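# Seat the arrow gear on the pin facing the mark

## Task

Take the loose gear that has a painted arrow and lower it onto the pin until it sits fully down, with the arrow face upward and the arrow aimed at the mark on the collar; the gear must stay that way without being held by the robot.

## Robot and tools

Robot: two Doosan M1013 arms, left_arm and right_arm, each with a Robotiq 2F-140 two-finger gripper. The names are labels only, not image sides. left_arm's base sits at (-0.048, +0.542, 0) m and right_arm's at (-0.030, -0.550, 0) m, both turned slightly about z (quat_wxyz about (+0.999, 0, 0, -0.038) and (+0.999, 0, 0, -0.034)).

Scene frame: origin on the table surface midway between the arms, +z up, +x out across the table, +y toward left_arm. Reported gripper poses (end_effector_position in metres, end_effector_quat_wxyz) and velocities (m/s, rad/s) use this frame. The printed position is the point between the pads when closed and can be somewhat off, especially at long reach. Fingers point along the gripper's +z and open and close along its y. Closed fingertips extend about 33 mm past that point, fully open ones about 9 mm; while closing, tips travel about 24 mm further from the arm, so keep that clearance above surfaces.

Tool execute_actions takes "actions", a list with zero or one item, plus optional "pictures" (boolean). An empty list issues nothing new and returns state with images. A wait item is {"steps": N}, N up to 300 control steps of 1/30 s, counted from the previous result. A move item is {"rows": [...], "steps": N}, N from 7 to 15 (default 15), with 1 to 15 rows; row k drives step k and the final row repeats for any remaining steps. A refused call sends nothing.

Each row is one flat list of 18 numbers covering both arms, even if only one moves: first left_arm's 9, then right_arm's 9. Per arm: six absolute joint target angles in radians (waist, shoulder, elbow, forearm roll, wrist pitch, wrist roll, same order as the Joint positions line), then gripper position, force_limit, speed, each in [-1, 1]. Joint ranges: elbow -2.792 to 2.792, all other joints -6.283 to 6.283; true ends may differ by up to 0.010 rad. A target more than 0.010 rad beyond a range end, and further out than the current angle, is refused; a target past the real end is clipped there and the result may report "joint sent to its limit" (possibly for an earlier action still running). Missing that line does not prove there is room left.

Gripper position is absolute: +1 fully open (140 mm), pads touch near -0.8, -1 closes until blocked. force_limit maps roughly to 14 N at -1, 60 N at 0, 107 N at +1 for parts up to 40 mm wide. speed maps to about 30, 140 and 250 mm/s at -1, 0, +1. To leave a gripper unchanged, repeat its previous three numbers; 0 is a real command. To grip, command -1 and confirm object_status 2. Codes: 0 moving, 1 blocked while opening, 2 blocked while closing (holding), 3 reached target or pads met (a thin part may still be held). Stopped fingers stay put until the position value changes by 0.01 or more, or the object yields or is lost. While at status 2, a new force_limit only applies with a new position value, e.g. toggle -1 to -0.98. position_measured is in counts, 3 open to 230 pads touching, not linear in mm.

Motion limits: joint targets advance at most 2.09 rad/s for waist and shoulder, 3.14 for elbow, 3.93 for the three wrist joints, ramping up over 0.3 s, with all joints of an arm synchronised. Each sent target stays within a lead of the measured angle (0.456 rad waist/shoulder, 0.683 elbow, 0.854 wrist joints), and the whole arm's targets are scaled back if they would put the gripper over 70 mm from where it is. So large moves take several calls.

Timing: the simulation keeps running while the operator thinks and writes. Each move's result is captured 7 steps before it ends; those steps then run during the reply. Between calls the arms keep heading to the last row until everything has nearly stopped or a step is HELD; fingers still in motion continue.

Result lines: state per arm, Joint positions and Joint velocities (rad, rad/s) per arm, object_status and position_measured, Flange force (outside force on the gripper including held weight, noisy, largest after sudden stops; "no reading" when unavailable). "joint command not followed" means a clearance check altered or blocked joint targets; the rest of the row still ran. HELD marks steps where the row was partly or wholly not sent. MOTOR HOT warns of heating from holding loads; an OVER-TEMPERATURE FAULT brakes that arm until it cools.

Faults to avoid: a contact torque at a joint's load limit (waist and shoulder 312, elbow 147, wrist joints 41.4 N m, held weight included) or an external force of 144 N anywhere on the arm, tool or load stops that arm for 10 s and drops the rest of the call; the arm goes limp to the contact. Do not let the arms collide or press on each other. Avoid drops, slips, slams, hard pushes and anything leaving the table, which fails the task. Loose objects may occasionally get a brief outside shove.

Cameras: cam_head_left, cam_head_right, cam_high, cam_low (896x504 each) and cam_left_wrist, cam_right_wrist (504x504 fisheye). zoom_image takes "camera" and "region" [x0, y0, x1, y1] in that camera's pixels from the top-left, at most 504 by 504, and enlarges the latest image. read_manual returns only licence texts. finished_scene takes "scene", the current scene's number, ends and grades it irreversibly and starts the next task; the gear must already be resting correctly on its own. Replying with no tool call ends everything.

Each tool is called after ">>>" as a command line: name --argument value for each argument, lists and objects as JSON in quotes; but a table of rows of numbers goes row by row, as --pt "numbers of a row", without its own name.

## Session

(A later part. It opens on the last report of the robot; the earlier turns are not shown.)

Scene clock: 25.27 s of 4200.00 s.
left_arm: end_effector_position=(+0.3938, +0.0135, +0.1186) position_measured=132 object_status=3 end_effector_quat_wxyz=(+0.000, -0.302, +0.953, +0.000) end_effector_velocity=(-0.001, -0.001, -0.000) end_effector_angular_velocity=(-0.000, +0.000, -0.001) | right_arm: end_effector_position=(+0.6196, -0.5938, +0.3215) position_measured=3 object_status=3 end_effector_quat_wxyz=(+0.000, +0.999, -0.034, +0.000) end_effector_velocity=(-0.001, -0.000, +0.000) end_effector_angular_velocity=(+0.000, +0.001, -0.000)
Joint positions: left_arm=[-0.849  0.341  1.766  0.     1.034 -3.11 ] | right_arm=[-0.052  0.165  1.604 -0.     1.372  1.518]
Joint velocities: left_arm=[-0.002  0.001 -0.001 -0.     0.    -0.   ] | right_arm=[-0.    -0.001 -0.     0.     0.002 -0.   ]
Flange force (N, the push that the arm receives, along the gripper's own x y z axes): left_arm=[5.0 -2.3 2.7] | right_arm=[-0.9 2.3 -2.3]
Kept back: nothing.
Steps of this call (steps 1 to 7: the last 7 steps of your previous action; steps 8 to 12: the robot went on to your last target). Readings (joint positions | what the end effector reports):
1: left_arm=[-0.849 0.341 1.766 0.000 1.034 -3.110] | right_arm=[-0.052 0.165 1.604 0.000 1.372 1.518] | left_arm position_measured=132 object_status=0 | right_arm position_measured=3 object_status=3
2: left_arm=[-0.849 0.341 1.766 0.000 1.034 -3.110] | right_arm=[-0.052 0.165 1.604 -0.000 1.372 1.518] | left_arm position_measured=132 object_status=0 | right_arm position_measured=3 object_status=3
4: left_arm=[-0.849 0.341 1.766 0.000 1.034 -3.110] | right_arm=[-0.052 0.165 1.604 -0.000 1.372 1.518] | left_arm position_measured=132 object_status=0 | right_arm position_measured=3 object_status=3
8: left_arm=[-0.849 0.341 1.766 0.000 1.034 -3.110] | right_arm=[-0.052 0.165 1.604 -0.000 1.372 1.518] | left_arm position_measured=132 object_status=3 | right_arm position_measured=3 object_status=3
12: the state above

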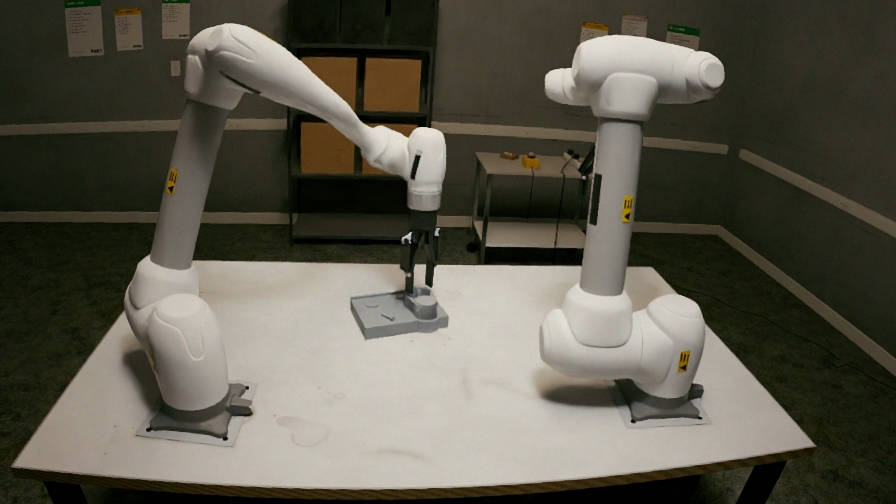

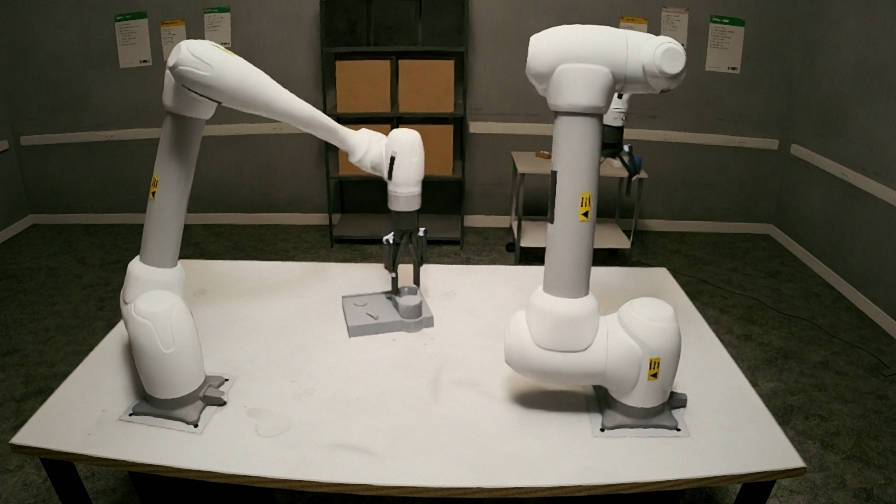

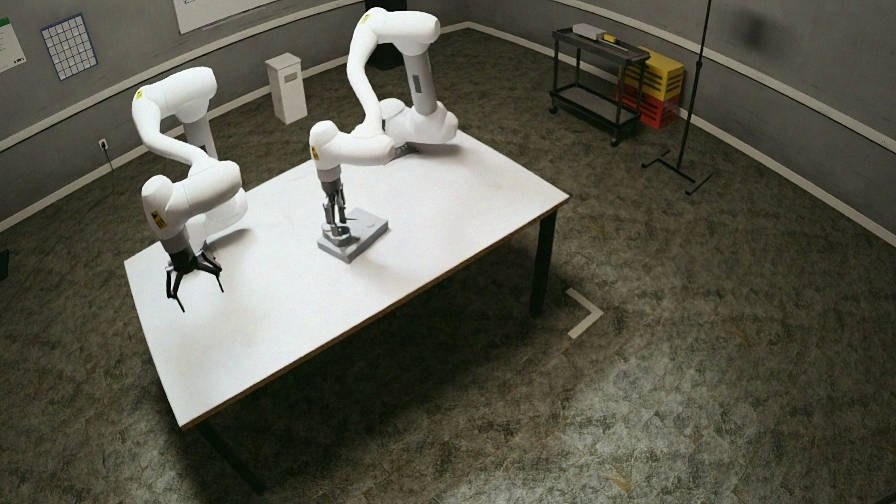

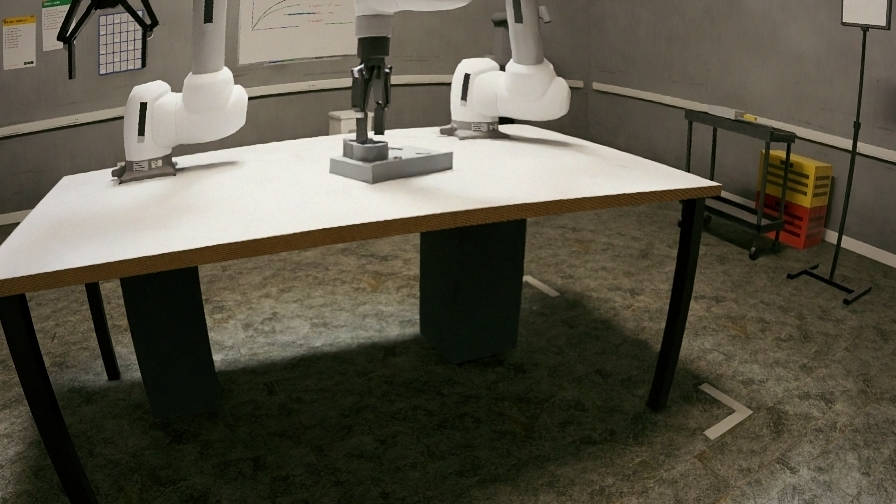

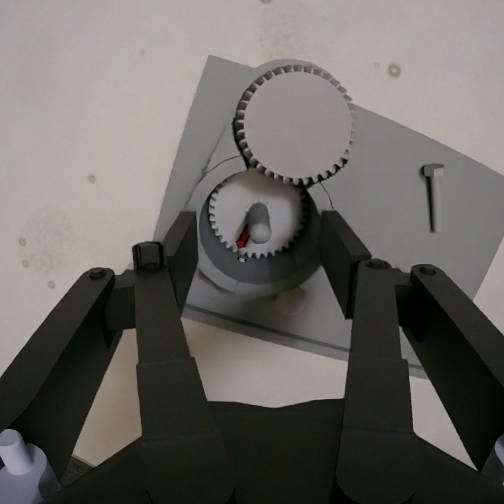

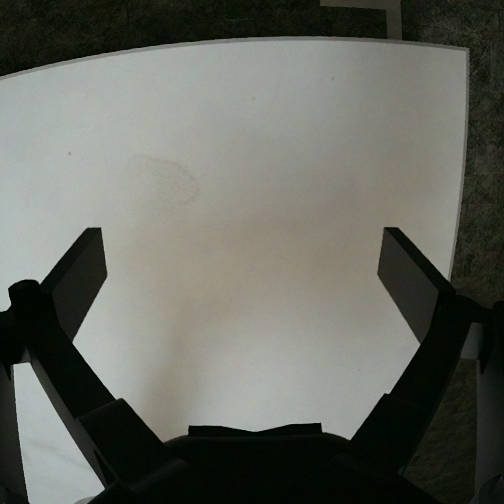

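>>> execute_actions --actions '[{"rows":[[-0.9283,0.3064,1.8058,0,1.0294,-2.8405,0.05,0.5,-0.5,-0.052,0.165,1.604,0,1.372,1.518,1,0,0]],"steps":12}]'

>>> execute_actions --actions '[{"rows":[[-0.9283,0.3125,1.812,0,1.0171,-2.8405,0.05,0.5,-0.5,-0.052,0.165,1.604,0,1.372,1.518,1,0,0],[-0.9283,0.3125,1.812,0,1.0171,-2.8405,0.05,0.5,-0.5,-0.052,0.165,1.604,0,1.372,1.518,1,0,0],[-0.9283,0.3125,1.812,0,1.0171,-2.8405,0.05,0.5,-0.5,-0.052,0.165,1.604,0,1.372,1.518,1,0,0],[-0.9283,0.3186,1.8181,0,1.0049,-2.8405,0.05,0.5,-0.5,-0.052,0.165,1.604,0,1.372,1.518,1,0,0]]}]' --pictures true

>>> zoom_image --camera "cam_head_left" --region '[380, 270, 460, 340]'

Scene clock: 26.17 s of 4200.00 s.
left_arm: end_effector_position=(+0.3710, +0.0067, +0.1205) position_measured=123 object_status=0 end_effector_quat_wxyz=(-0.000, -0.232, +0.973, +0.000) end_effector_velocity=(-0.339, -0.094, +0.028) end_effector_angular_velocity=(-0.000, -0.000, -2.143) | right_arm: end_effector_position=(+0.6196, -0.5938, +0.3215) position_measured=3 object_status=3 end_effector_quat_wxyz=(+0.000, +0.999, -0.034, +0.000) end_effector_velocity=(+0.001, -0.000, +0.001) end_effector_angular_velocity=(-0.000, -0.002, -0.001)
Joint positions: left_arm=[-0.882  0.327  1.783  0.     1.032 -2.997] | right_arm=[-0.052  0.165  1.604 -0.     1.372  1.518]
Joint velocities: left_arm=[-0.488 -0.215  0.246  0.    -0.031  1.654] | right_arm=[-0.001 -0.    -0.001  0.    -0.001  0.   ]
Flange force (N, the push that the arm receives, along the gripper's own x y z axes): left_arm=[4.4 -4.4 4.9] | right_arm=[-3.3 1.7 -3.1]
Steps of this call (steps 1 to 15: the robot went on to your last target; steps 16 to 22: nothing new was sent; steps 23 to 27: the first 5 steps of this action). Readings (joint positions | what the end effector reports):
23: left_arm=[-0.849 0.341 1.766 0.000 1.034 -3.110] | right_arm=[-0.052 0.165 1.604 -0.000 1.372 1.518] | left_arm position_measured=132 object_status=0 | right_arm position_measured=3 object_status=3
24: left_arm=[-0.851 0.340 1.767 0.000 1.034 -3.103] | right_arm=[-0.052 0.165 1.604 -0.000 1.372 1.518] | left_arm position_measured=131 object_status=0 | right_arm position_measured=3 object_status=3
26: left_arm=[-0.867 0.333 1.775 0.000 1.033 -3.047] | right_arm=[-0.052 0.165 1.604 -0.000 1.372 1.518] | left_arm position_measured=123 object_status=0 | right_arm position_measured=3 object_status=3
27: the state above

Scene clock: 26.67 s of 4200.00 s.
left_arm: end_effector_position=(+0.3387, -0.0014, +0.1090) position_measured=123 object_status=3 end_effector_quat_wxyz=(-0.000, -0.132, +0.991, +0.000) end_effector_velocity=(+0.002, -0.000, +0.001) end_effector_angular_velocity=(-0.004, -0.003, +0.003) | right_arm: end_effector_position=(+0.6196, -0.5938, +0.3215) position_measured=3 object_status=3 end_effector_quat_wxyz=(+0.000, +0.999, -0.034, +0.000) end_effector_velocity=(-0.001, -0.000, -0.001) end_effector_angular_velocity=(-0.000, +0.001, -0.000)
Joint positions: left_arm=[-0.928  0.319  1.818 -0.     1.005 -2.841] | right_arm=[-0.052  0.165  1.604 -0.     1.372  1.518]
Joint velocities: left_arm=[ 0.002 -0.001  0.    -0.    -0.004 -0.001] | right_arm=[ 0.    -0.     0.001 -0.     0.     0.   ]
Flange force (N, the push that the arm receives, along the gripper's own x y z axes): left_arm=[5.4 -0.6 1.3] | right_arm=[-1.0 1.3 -2.2]
Steps of this call (steps 1 to 7: the last 7 steps of your previous action; steps 8 to 15: the first 8 steps of this action). Readings (joint positions | what the end effector reports):
8: left_arm=[-0.928 0.307 1.806 -0.000 1.029 -2.841] | right_arm=[-0.052 0.165 1.604 -0.000 1.372 1.518] | left_arm position_measured=123 object_status=0 | right_arm position_measured=3 object_status=3
9: left_arm=[-0.928 0.309 1.808 -0.000 1.024 -2.841] | right_arm=[-0.052 0.165 1.604 -0.000 1.372 1.518] | left_arm position_measured=123 object_status=3 | right_arm position_measured=3 object_status=3
11: left_arm=[-0.928 0.313 1.812 -0.000 1.017 -2.841] | right_arm=[-0.052 0.165 1.604 -0.000 1.372 1.518] | left_arm position_measured=123 object_status=3 | right_arm position_measured=3 object_status=3
15: the state above

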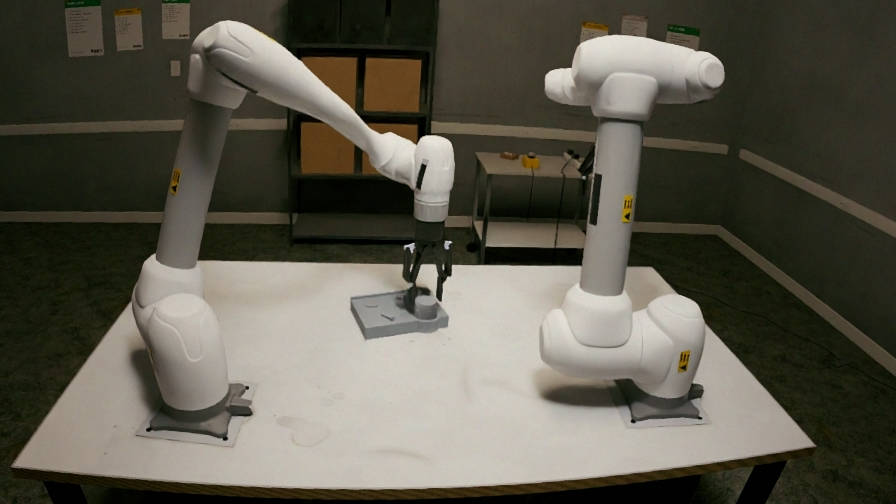

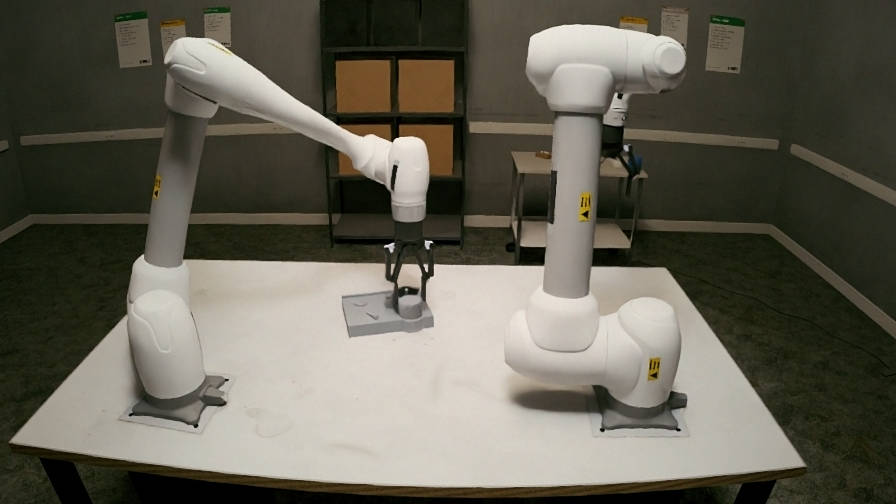

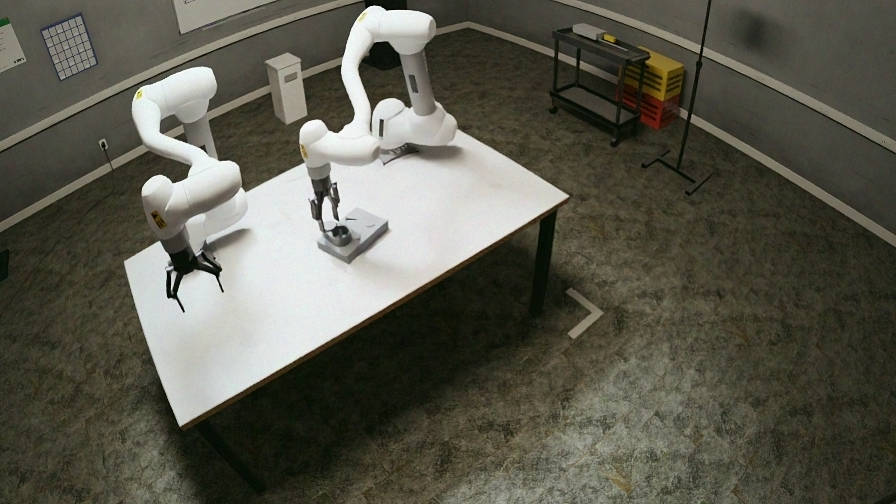

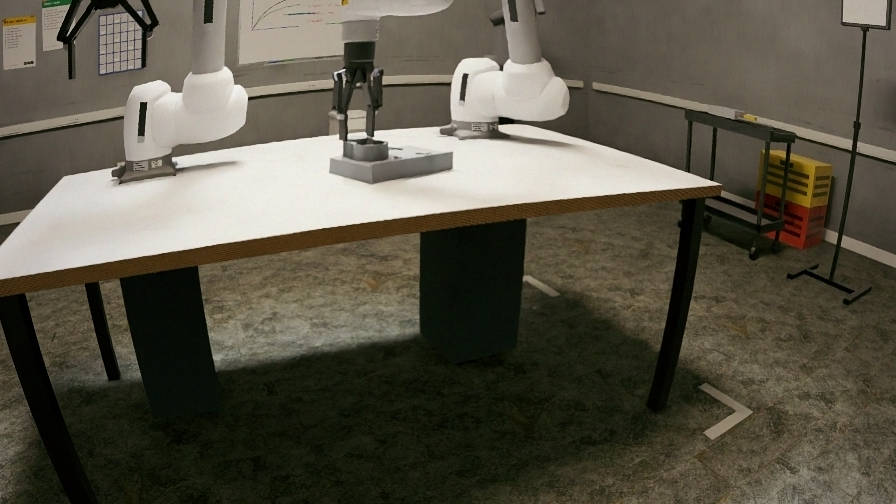

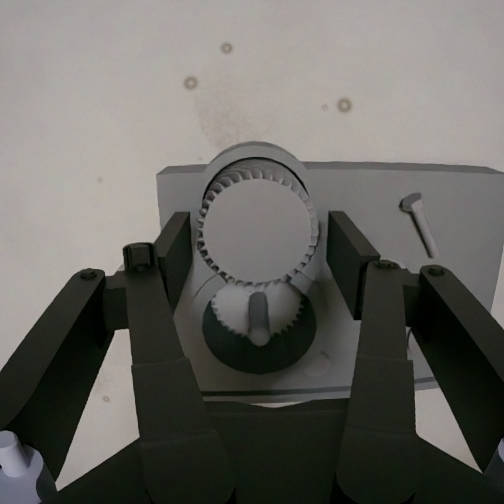

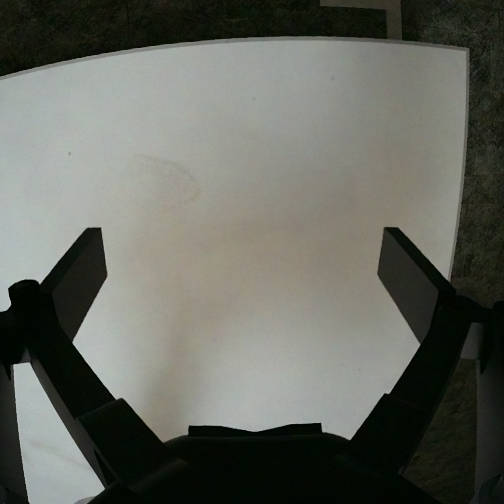

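Region (380, 270, 460, 340) of cam_head_left's 896x504 image, scaled by 6.300, with more detail than that image has; it fills the top 441 rows of this view, and the rest is white.

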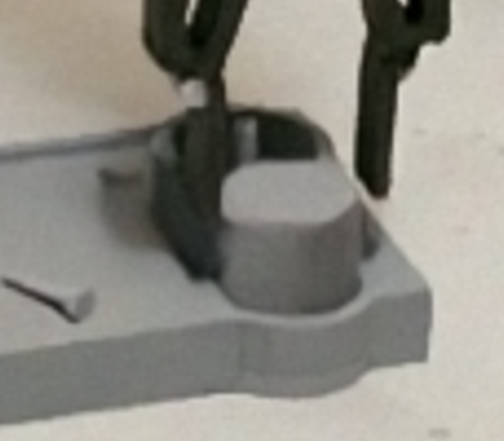

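>>> execute_actions --actions '[{"rows":[[-0.9283,0.3208,1.8202,0,1.0006,-2.8405,-1,0.5,-0.8,-0.052,0.165,1.604,0,1.372,1.518,1,0,0]]}]'

>>> execute_actions --actions '[{"steps":12}]'

Scene clock: 27.17 s of 4200.00 s.
left_arm: end_effector_position=(+0.3389, -0.0017, +0.1068) position_measured=140 object_status=0 end_effector_quat_wxyz=(+0.000, -0.132, +0.991, -0.000) end_effector_velocity=(-0.001, -0.000, +0.002) end_effector_angular_velocity=(-0.003, -0.001, -0.000) | right_arm: end_effector_position=(+0.6196, -0.5938, +0.3215) position_measured=3 object_status=3 end_effector_quat_wxyz=(+0.000, +0.999, -0.034, +0.000) end_effector_velocity=(+0.000, -0.000, +0.000) end_effector_angular_velocity=(-0.000, -0.001, -0.001)
Joint positions: left_arm=[-0.928  0.321  1.82  -0.     1.    -2.84 ] | right_arm=[-0.052  0.165  1.604 -0.     1.372  1.518]
Joint velocities: left_arm=[-0.001 -0.003  0.001 -0.001 -0.001 -0.   ] | right_arm=[-0.     0.    -0.     0.    -0.001  0.   ]
Flange force (N, the push that the arm receives, along the gripper's own x y z axes): left_arm=[8.8 -16.2 -39.3] | right_arm=[-1.7 1.9 -3.1]
Steps of this call (steps 1 to 7: the last 7 steps of your previous action; steps 8 to 15: the first 8 steps of this action). Readings (joint positions | what the end effector reports):
8: left_arm=[-0.928 0.319 1.818 -0.000 1.005 -2.840] | right_arm=[-0.052 0.165 1.604 -0.000 1.372 1.518] | left_arm position_measured=123 object_status=0 | right_arm position_measured=3 object_status=3
9: left_arm=[-0.928 0.320 1.819 -0.000 1.003 -2.840] | right_arm=[-0.052 0.165 1.604 -0.000 1.372 1.518] | left_arm position_measured=124 object_status=0 | right_arm position_measured=3 object_status=3
11: left_arm=[-0.928 0.321 1.820 -0.000 1.001 -2.840] | right_arm=[-0.052 0.165 1.604 -0.000 1.372 1.518] | left_arm position_measured=129 object_status=0 | right_arm position_measured=3 object_status=3
15: the state above

Scene clock: 27.57 s of 4200.00 s.
left_arm: end_effector_position=(+0.3388, -0.0015, +0.1067) position_measured=143 object_status=2 end_effector_quat_wxyz=(+0.000, -0.132, +0.991, -0.000) end_effector_velocity=(+0.001, +0.001, +0.000) end_effector_angular_velocity=(+0.000, -0.001, -0.000) | right_arm: end_effector_position=(+0.6196, -0.5938, +0.3215) position_measured=3 object_status=3 end_effector_quat_wxyz=(+0.000, +0.999, -0.034, +0.000) end_effector_velocity=(+0.001, +0.001, +0.001) end_effector_angular_velocity=(+0.000, -0.002, +0.001)
Joint positions: left_arm=[-0.928  0.321  1.82  -0.     1.001 -2.84 ] | right_arm=[-0.052  0.165  1.604 -0.     1.372  1.518]
Joint velocities: left_arm=[ 0.001 -0.001  0.001  0.001 -0.001  0.   ] | right_arm=[ 0.002 -0.    -0.001  0.     0.     0.   ]
Flange force (N, the push that the arm receives, along the gripper's own x y z axes): left_arm=[8.5 -25.3 -44.5] | right_arm=[-2.0 2.4 -2.6]
Kept back: nothing.
Steps of this call (steps 1 to 7: the last 7 steps of your previous action; steps 8 to 12: the robot went on to your last target). Readings (joint positions | what the end effector reports):
1: left_arm=[-0.928 0.321 1.820 -0.000 1.000 -2.840] | right_arm=[-0.052 0.165 1.604 0.000 1.372 1.518] | left_arm position_measured=143 object_status=0 | right_arm position_measured=3 object_status=3
2: left_arm=[-0.928 0.321 1.820 -0.000 1.000 -2.840] | right_arm=[-0.052 0.165 1.604 -0.000 1.372 1.518] | left_arm position_measured=143 object_status=0 | right_arm position_measured=3 object_status=3
4: left_arm=[-0.928 0.321 1.820 -0.000 1.000 -2.840] | right_arm=[-0.052 0.165 1.604 -0.000 1.372 1.518] | left_arm position_measured=143 object_status=0 | right_arm position_measured=3 object_status=3
8: left_arm=[-0.928 0.321 1.820 -0.000 1.001 -2.840] | right_arm=[-0.052 0.165 1.604 -0.000 1.372 1.518] | left_arm position_measured=143 object_status=2 | right_arm position_measured=3 object_status=3
12: the state above

>>> execute_actions --actions '[{"rows":[[-0.9283,0.3208,1.8202,0,1.0006,-2.81,-1,0.5,-0.8,-0.052,0.165,1.604,0,1.372,1.518,1,0,0],[-0.9283,0.3208,1.8202,0,1.0006,-2.78,-1,0.5,-0.8,-0.052,0.165,1.604,0,1.372,1.518,1,0,0],[-0.9283,0.3208,1.8202,0,1.0006,-2.75,-1,0.5,-0.8,-0.052,0.165,1.604,0,1.372,1.518,1,0,0],[-0.9283,0.3208,1.8202,0,1.0006,-2.72,-1,0.5,-0.8,-0.052,0.165,1.604,0,1.372,1.518,1,0,0],[-0.9283,0.3208,1.8202,0,1.0006,-2.67,-1,0.5,-0.8,-0.052,0.165,1.604,0,1.372,1.518,1,0,0]]}]'

>>> execute_actions --actions '[{"rows":[[-0.9283,0.3208,1.8202,0,1.0006,-2.67,0.4,0.5,0,-0.052,0.165,1.604,0,1.372,1.518,1,0,0],[-0.9283,0.3208,1.8202,0,1.0006,-2.67,0.4,0.5,0,-0.052,0.165,1.604,0,1.372,1.518,1,0,0],[-0.9283,0.3208,1.8202,0,1.0006,-2.67,0.4,0.5,0,-0.052,0.165,1.604,0,1.372,1.518,1,0,0],[-0.9283,0.3064,1.8058,0,1.0294,-2.67,0.4,0.5,0,-0.052,0.165,1.604,0,1.372,1.518,1,0,0]],"steps":11}]'

>>> execute_actions --actions '[{"rows":[[-0.8490,0.3411,1.76607,0,1.03443,-3.11,0.4,0.5,0,-0.052,0.165,1.604,0,1.372,1.518,1,0,0]]}]'

>>> execute_actions --actions '[{"steps":8}]' --pictures true

Scene clock: 28.47 s of 4200.00 s.
left_arm: end_effector_position=(+0.3386, -0.0009, +0.1063) position_measured=143 object_status=2 end_effector_quat_wxyz=(-0.000, -0.052, +0.999, +0.001) end_effector_velocity=(-0.001, +0.001, -0.000) end_effector_angular_velocity=(+0.001, +0.001, -0.429) | right_arm: end_effector_position=(+0.6196, -0.5938, +0.3215) position_measured=3 object_status=3 end_effector_quat_wxyz=(+0.000, +0.999, -0.034, +0.000) end_effector_velocity=(-0.000, -0.000, -0.000) end_effector_angular_velocity=(+0.000, +0.001, -0.000)
Joint positions: left_arm=[-0.928  0.321  1.821 -0.     1.001 -2.68 ] | right_arm=[-0.052  0.165  1.604 -0.     1.372  1.518]
Joint velocities: left_arm=[-0.001 -0.001  0.001  0.     0.     0.428] | right_arm=[-0.     0.    -0.     0.     0.001  0.   ]
Flange force (N, the push that the arm receives, along the gripper's own x y z axes): left_arm=[9.5 1.3 -27.7] | right_arm=[-2.0 1.2 -2.1]
Steps of this call (steps 1 to 15: the robot went on to your last target; steps 16 to 19: nothing new was sent; steps 20 to 27: the first 8 steps of this action). Readings (joint positions | what the end effector reports):
20: left_arm=[-0.928 0.321 1.820 -0.000 1.001 -2.840] | right_arm=[-0.052 0.165 1.604 -0.000 1.372 1.518] | left_arm position_measured=143 object_status=2 | right_arm position_measured=3 object_status=3
21: left_arm=[-0.928 0.321 1.820 -0.000 1.001 -2.833] | right_arm=[-0.052 0.165 1.604 -0.000 1.372 1.518] | left_arm position_measured=143 object_status=2 | right_arm position_measured=3 object_status=3
23: left_arm=[-0.928 0.321 1.820 -0.000 1.001 -2.789] | right_arm=[-0.052 0.165 1.604 -0.000 1.372 1.518] | left_arm position_measured=143 object_status=2 | right_arm position_measured=3 object_status=3
27: the state above

Scene clock: 28.83 s of 4200.00 s.
left_arm: end_effector_position=(+0.3391, -0.0015, +0.1067) position_measured=125 object_status=0 end_effector_quat_wxyz=(+0.000, -0.047, +0.999, -0.000) end_effector_velocity=(+0.000, -0.001, +0.020) end_effector_angular_velocity=(-0.007, -0.004, -0.000) | right_arm: end_effector_position=(+0.6196, -0.5938, +0.3215) position_measured=3 object_status=3 end_effector_quat_wxyz=(+0.000, +0.999, -0.034, +0.000) end_effector_velocity=(-0.000, -0.001, +0.000) end_effector_angular_velocity=(+0.000, +0.000, -0.001)
Joint positions: left_arm=[-0.928  0.321  1.82   0.     1.    -2.67 ] | right_arm=[-0.052  0.165  1.604 -0.     1.372  1.518]
Joint velocities: left_arm=[-0.001 -0.02  -0.014 -0.     0.025 -0.   ] | right_arm=[-0.001 -0.    -0.     0.     0.     0.   ]
Flange force (N, the push that the arm receives, along the gripper's own x y z axes): left_arm=[0.9 -6.8 3.0] | right_arm=[0.5 2.1 -1.8]
Steps of this call (steps 1 to 7: the last 7 steps of your previous action; steps 8 to 11: the first 4 steps of this action). Readings (joint positions | what the end effector reports):
8: left_arm=[-0.928 0.321 1.820 -0.000 1.001 -2.670] | right_arm=[-0.052 0.165 1.604 -0.000 1.372 1.518] | left_arm position_measured=143 object_status=0 | right_arm position_measured=3 object_status=3
9: left_arm=[-0.928 0.321 1.820 0.000 1.001 -2.670] | right_arm=[-0.052 0.165 1.604 -0.000 1.372 1.518] | left_arm position_measured=143 object_status=0 | right_arm position_measured=3 object_status=3
11: the state above

Scene clock: 29.33 s of 4200.00 s.
left_arm: end_effector_position=(+0.3783, +0.0087, +0.1187) position_measured=78 object_status=3 end_effector_quat_wxyz=(-0.000, -0.232, +0.973, +0.001) end_effector_velocity=(+0.223, +0.065, -0.001) end_effector_angular_velocity=(-0.020, -0.018, +2.061) | right_arm: end_effector_position=(+0.6196, -0.5938, +0.3215) position_measured=3 object_status=3 end_effector_quat_wxyz=(+0.000, +0.999, -0.034, +0.000) end_effector_velocity=(+0.001, +0.000, +0.000) end_effector_angular_velocity=(-0.001, -0.001, +0.001)
Joint positions: left_arm=[-0.871  0.333  1.777  0.     1.033 -2.986] | right_arm=[-0.052  0.165  1.604 -0.     1.372  1.518]
Joint velocities: left_arm=[ 0.321  0.114 -0.16  -0.     0.02  -1.74 ] | right_arm=[ 0.001  0.    -0.001 -0.    -0.001  0.   ]
Flange force (N, the push that the arm receives, along the gripper's own x y z axes): left_arm=[2.9 -2.8 3.0] | right_arm=[-0.5 2.3 -2.4]
Steps of this call (steps 1 to 7: the last 7 steps of your previous action; steps 8 to 15: the first 8 steps of this action). Readings (joint positions | what the end effector reports):
8: left_arm=[-0.928 0.306 1.806 0.000 1.029 -2.670] | right_arm=[-0.052 0.165 1.604 -0.000 1.372 1.518] | left_arm position_measured=78 object_status=0 | right_arm position_measured=3 object_status=3
9: left_arm=[-0.927 0.308 1.805 0.000 1.029 -2.677] | right_arm=[-0.052 0.165 1.604 -0.000 1.372 1.518] | left_arm position_measured=78 object_status=0 | right_arm position_measured=3 object_status=3
11: left_arm=[-0.917 0.314 1.800 0.000 1.030 -2.733] | right_arm=[-0.052 0.165 1.604 -0.000 1.372 1.518] | left_arm position_measured=78 object_status=0 | right_arm position_measured=3 object_status=3
15: the state above

Scene clock: 29.60 s of 4200.00 s.
left_arm: end_effector_position=(+0.3938, +0.0135, +0.1186) position_measured=78 object_status=3 end_effector_quat_wxyz=(+0.000, -0.302, +0.953, +0.000) end_effector_velocity=(-0.001, -0.000, -0.001) end_effector_angular_velocity=(+0.004, -0.000, -0.003) | right_arm: end_effector_position=(+0.6196, -0.5938, +0.3215) position_measured=3 object_status=3 end_effector_quat_wxyz=(+0.000, +0.999, -0.034, +0.000) end_effector_velocity=(+0.001, -0.000, +0.001) end_effector_angular_velocity=(-0.000, -0.002, -0.000)
Joint positions: left_arm=[-0.849  0.341  1.766  0.     1.034 -3.11 ] | right_arm=[-0.052  0.165  1.604 -0.     1.372  1.518]
Joint velocities: left_arm=[-0.002  0.002 -0.     0.003  0.001 -0.001] | right_arm=[ 0.     0.    -0.002 -0.    -0.001  0.   ]
Flange force (N, the push that the arm receives, along the gripper's own x y z axes): left_arm=[5.4 -4.1 3.7] | right_arm=[-2.1 3.0 -2.0]
Kept back: nothing.
Steps of this call (steps 1 to 7: the last 7 steps of your previous action; step 8: the robot went on to your last target). Readings (joint positions | what the end effector reports):
1: left_arm=[-0.862 0.337 1.772 0.000 1.034 -3.038] | right_arm=[-0.052 0.165 1.604 -0.000 1.372 1.518] | left_arm position_measured=78 object_status=3 | right_arm position_measured=3 object_status=3
2: left_arm=[-0.855 0.339 1.769 0.000 1.034 -3.076] | right_arm=[-0.052 0.165 1.604 -0.000 1.372 1.518] | left_arm position_measured=78 object_status=3 | right_arm position_measured=3 object_status=3
4: left_arm=[-0.849 0.341 1.766 0.000 1.034 -3.108] | right_arm=[-0.052 0.165 1.604 -0.000 1.372 1.518] | left_arm position_measured=78 object_status=3 | right_arm position_measured=3 object_status=3
8: the state above

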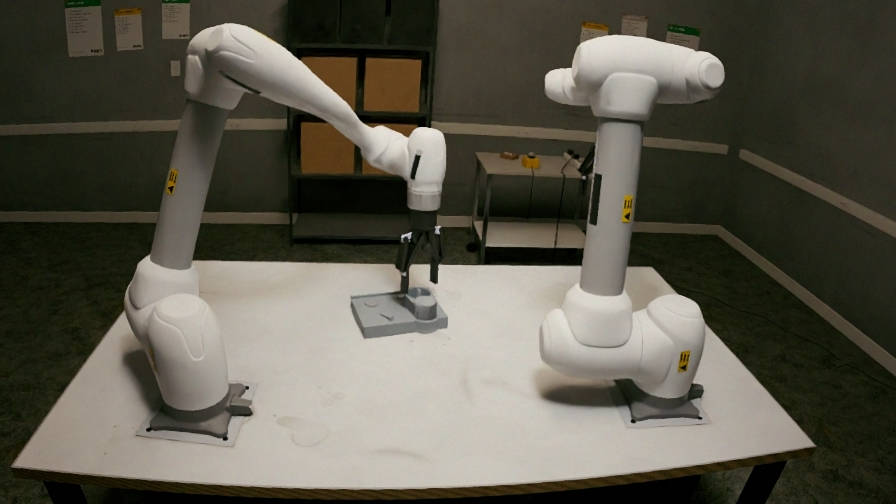

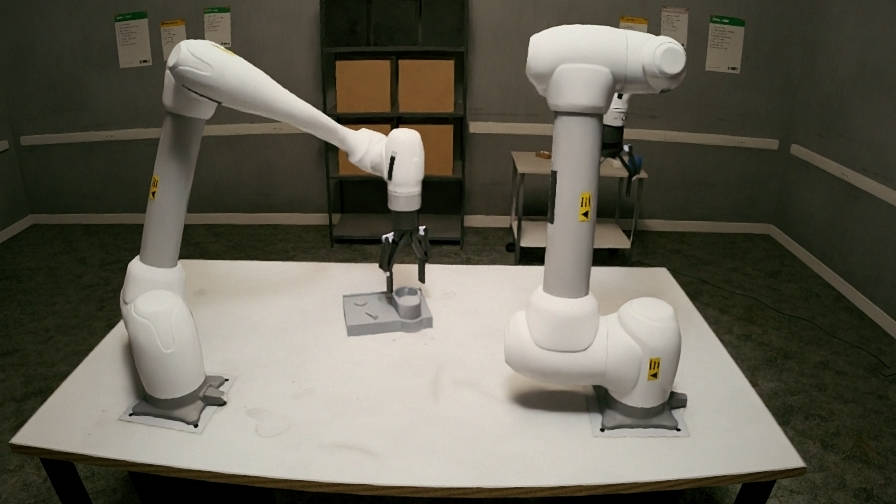

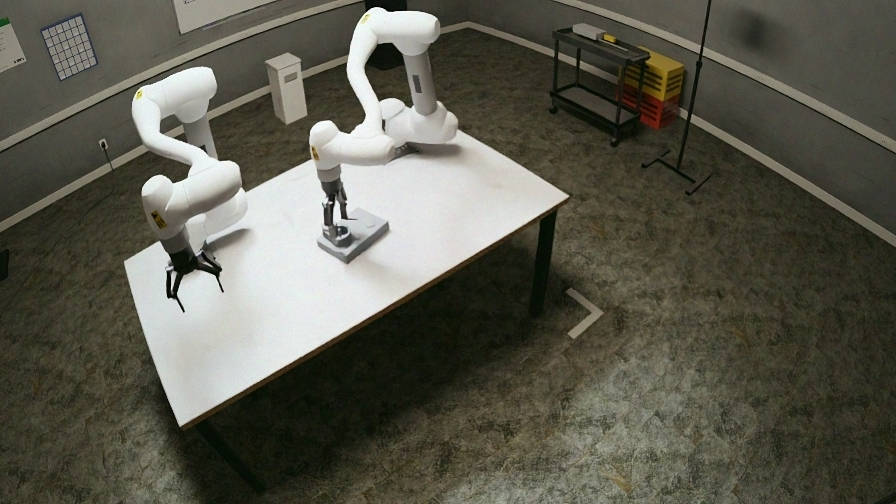

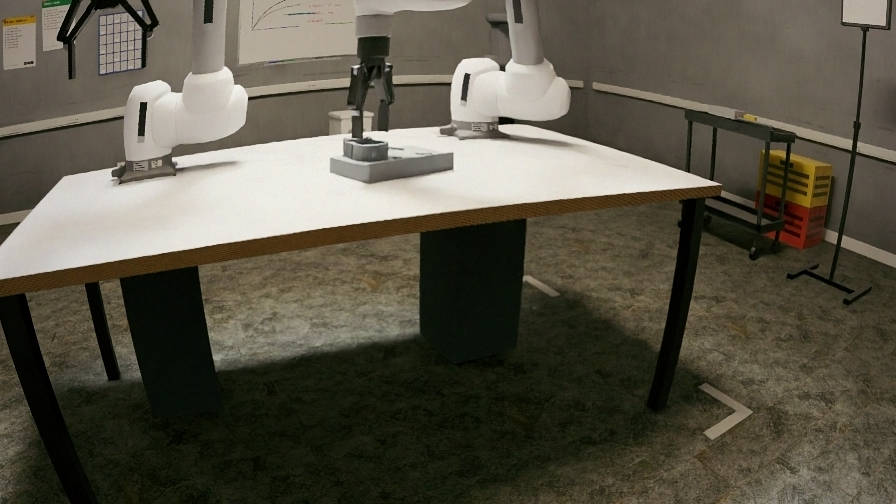

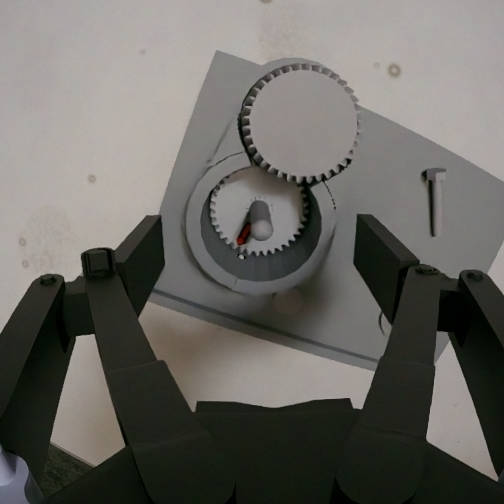

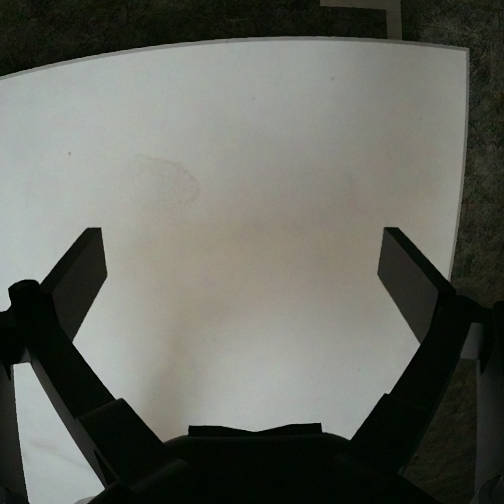

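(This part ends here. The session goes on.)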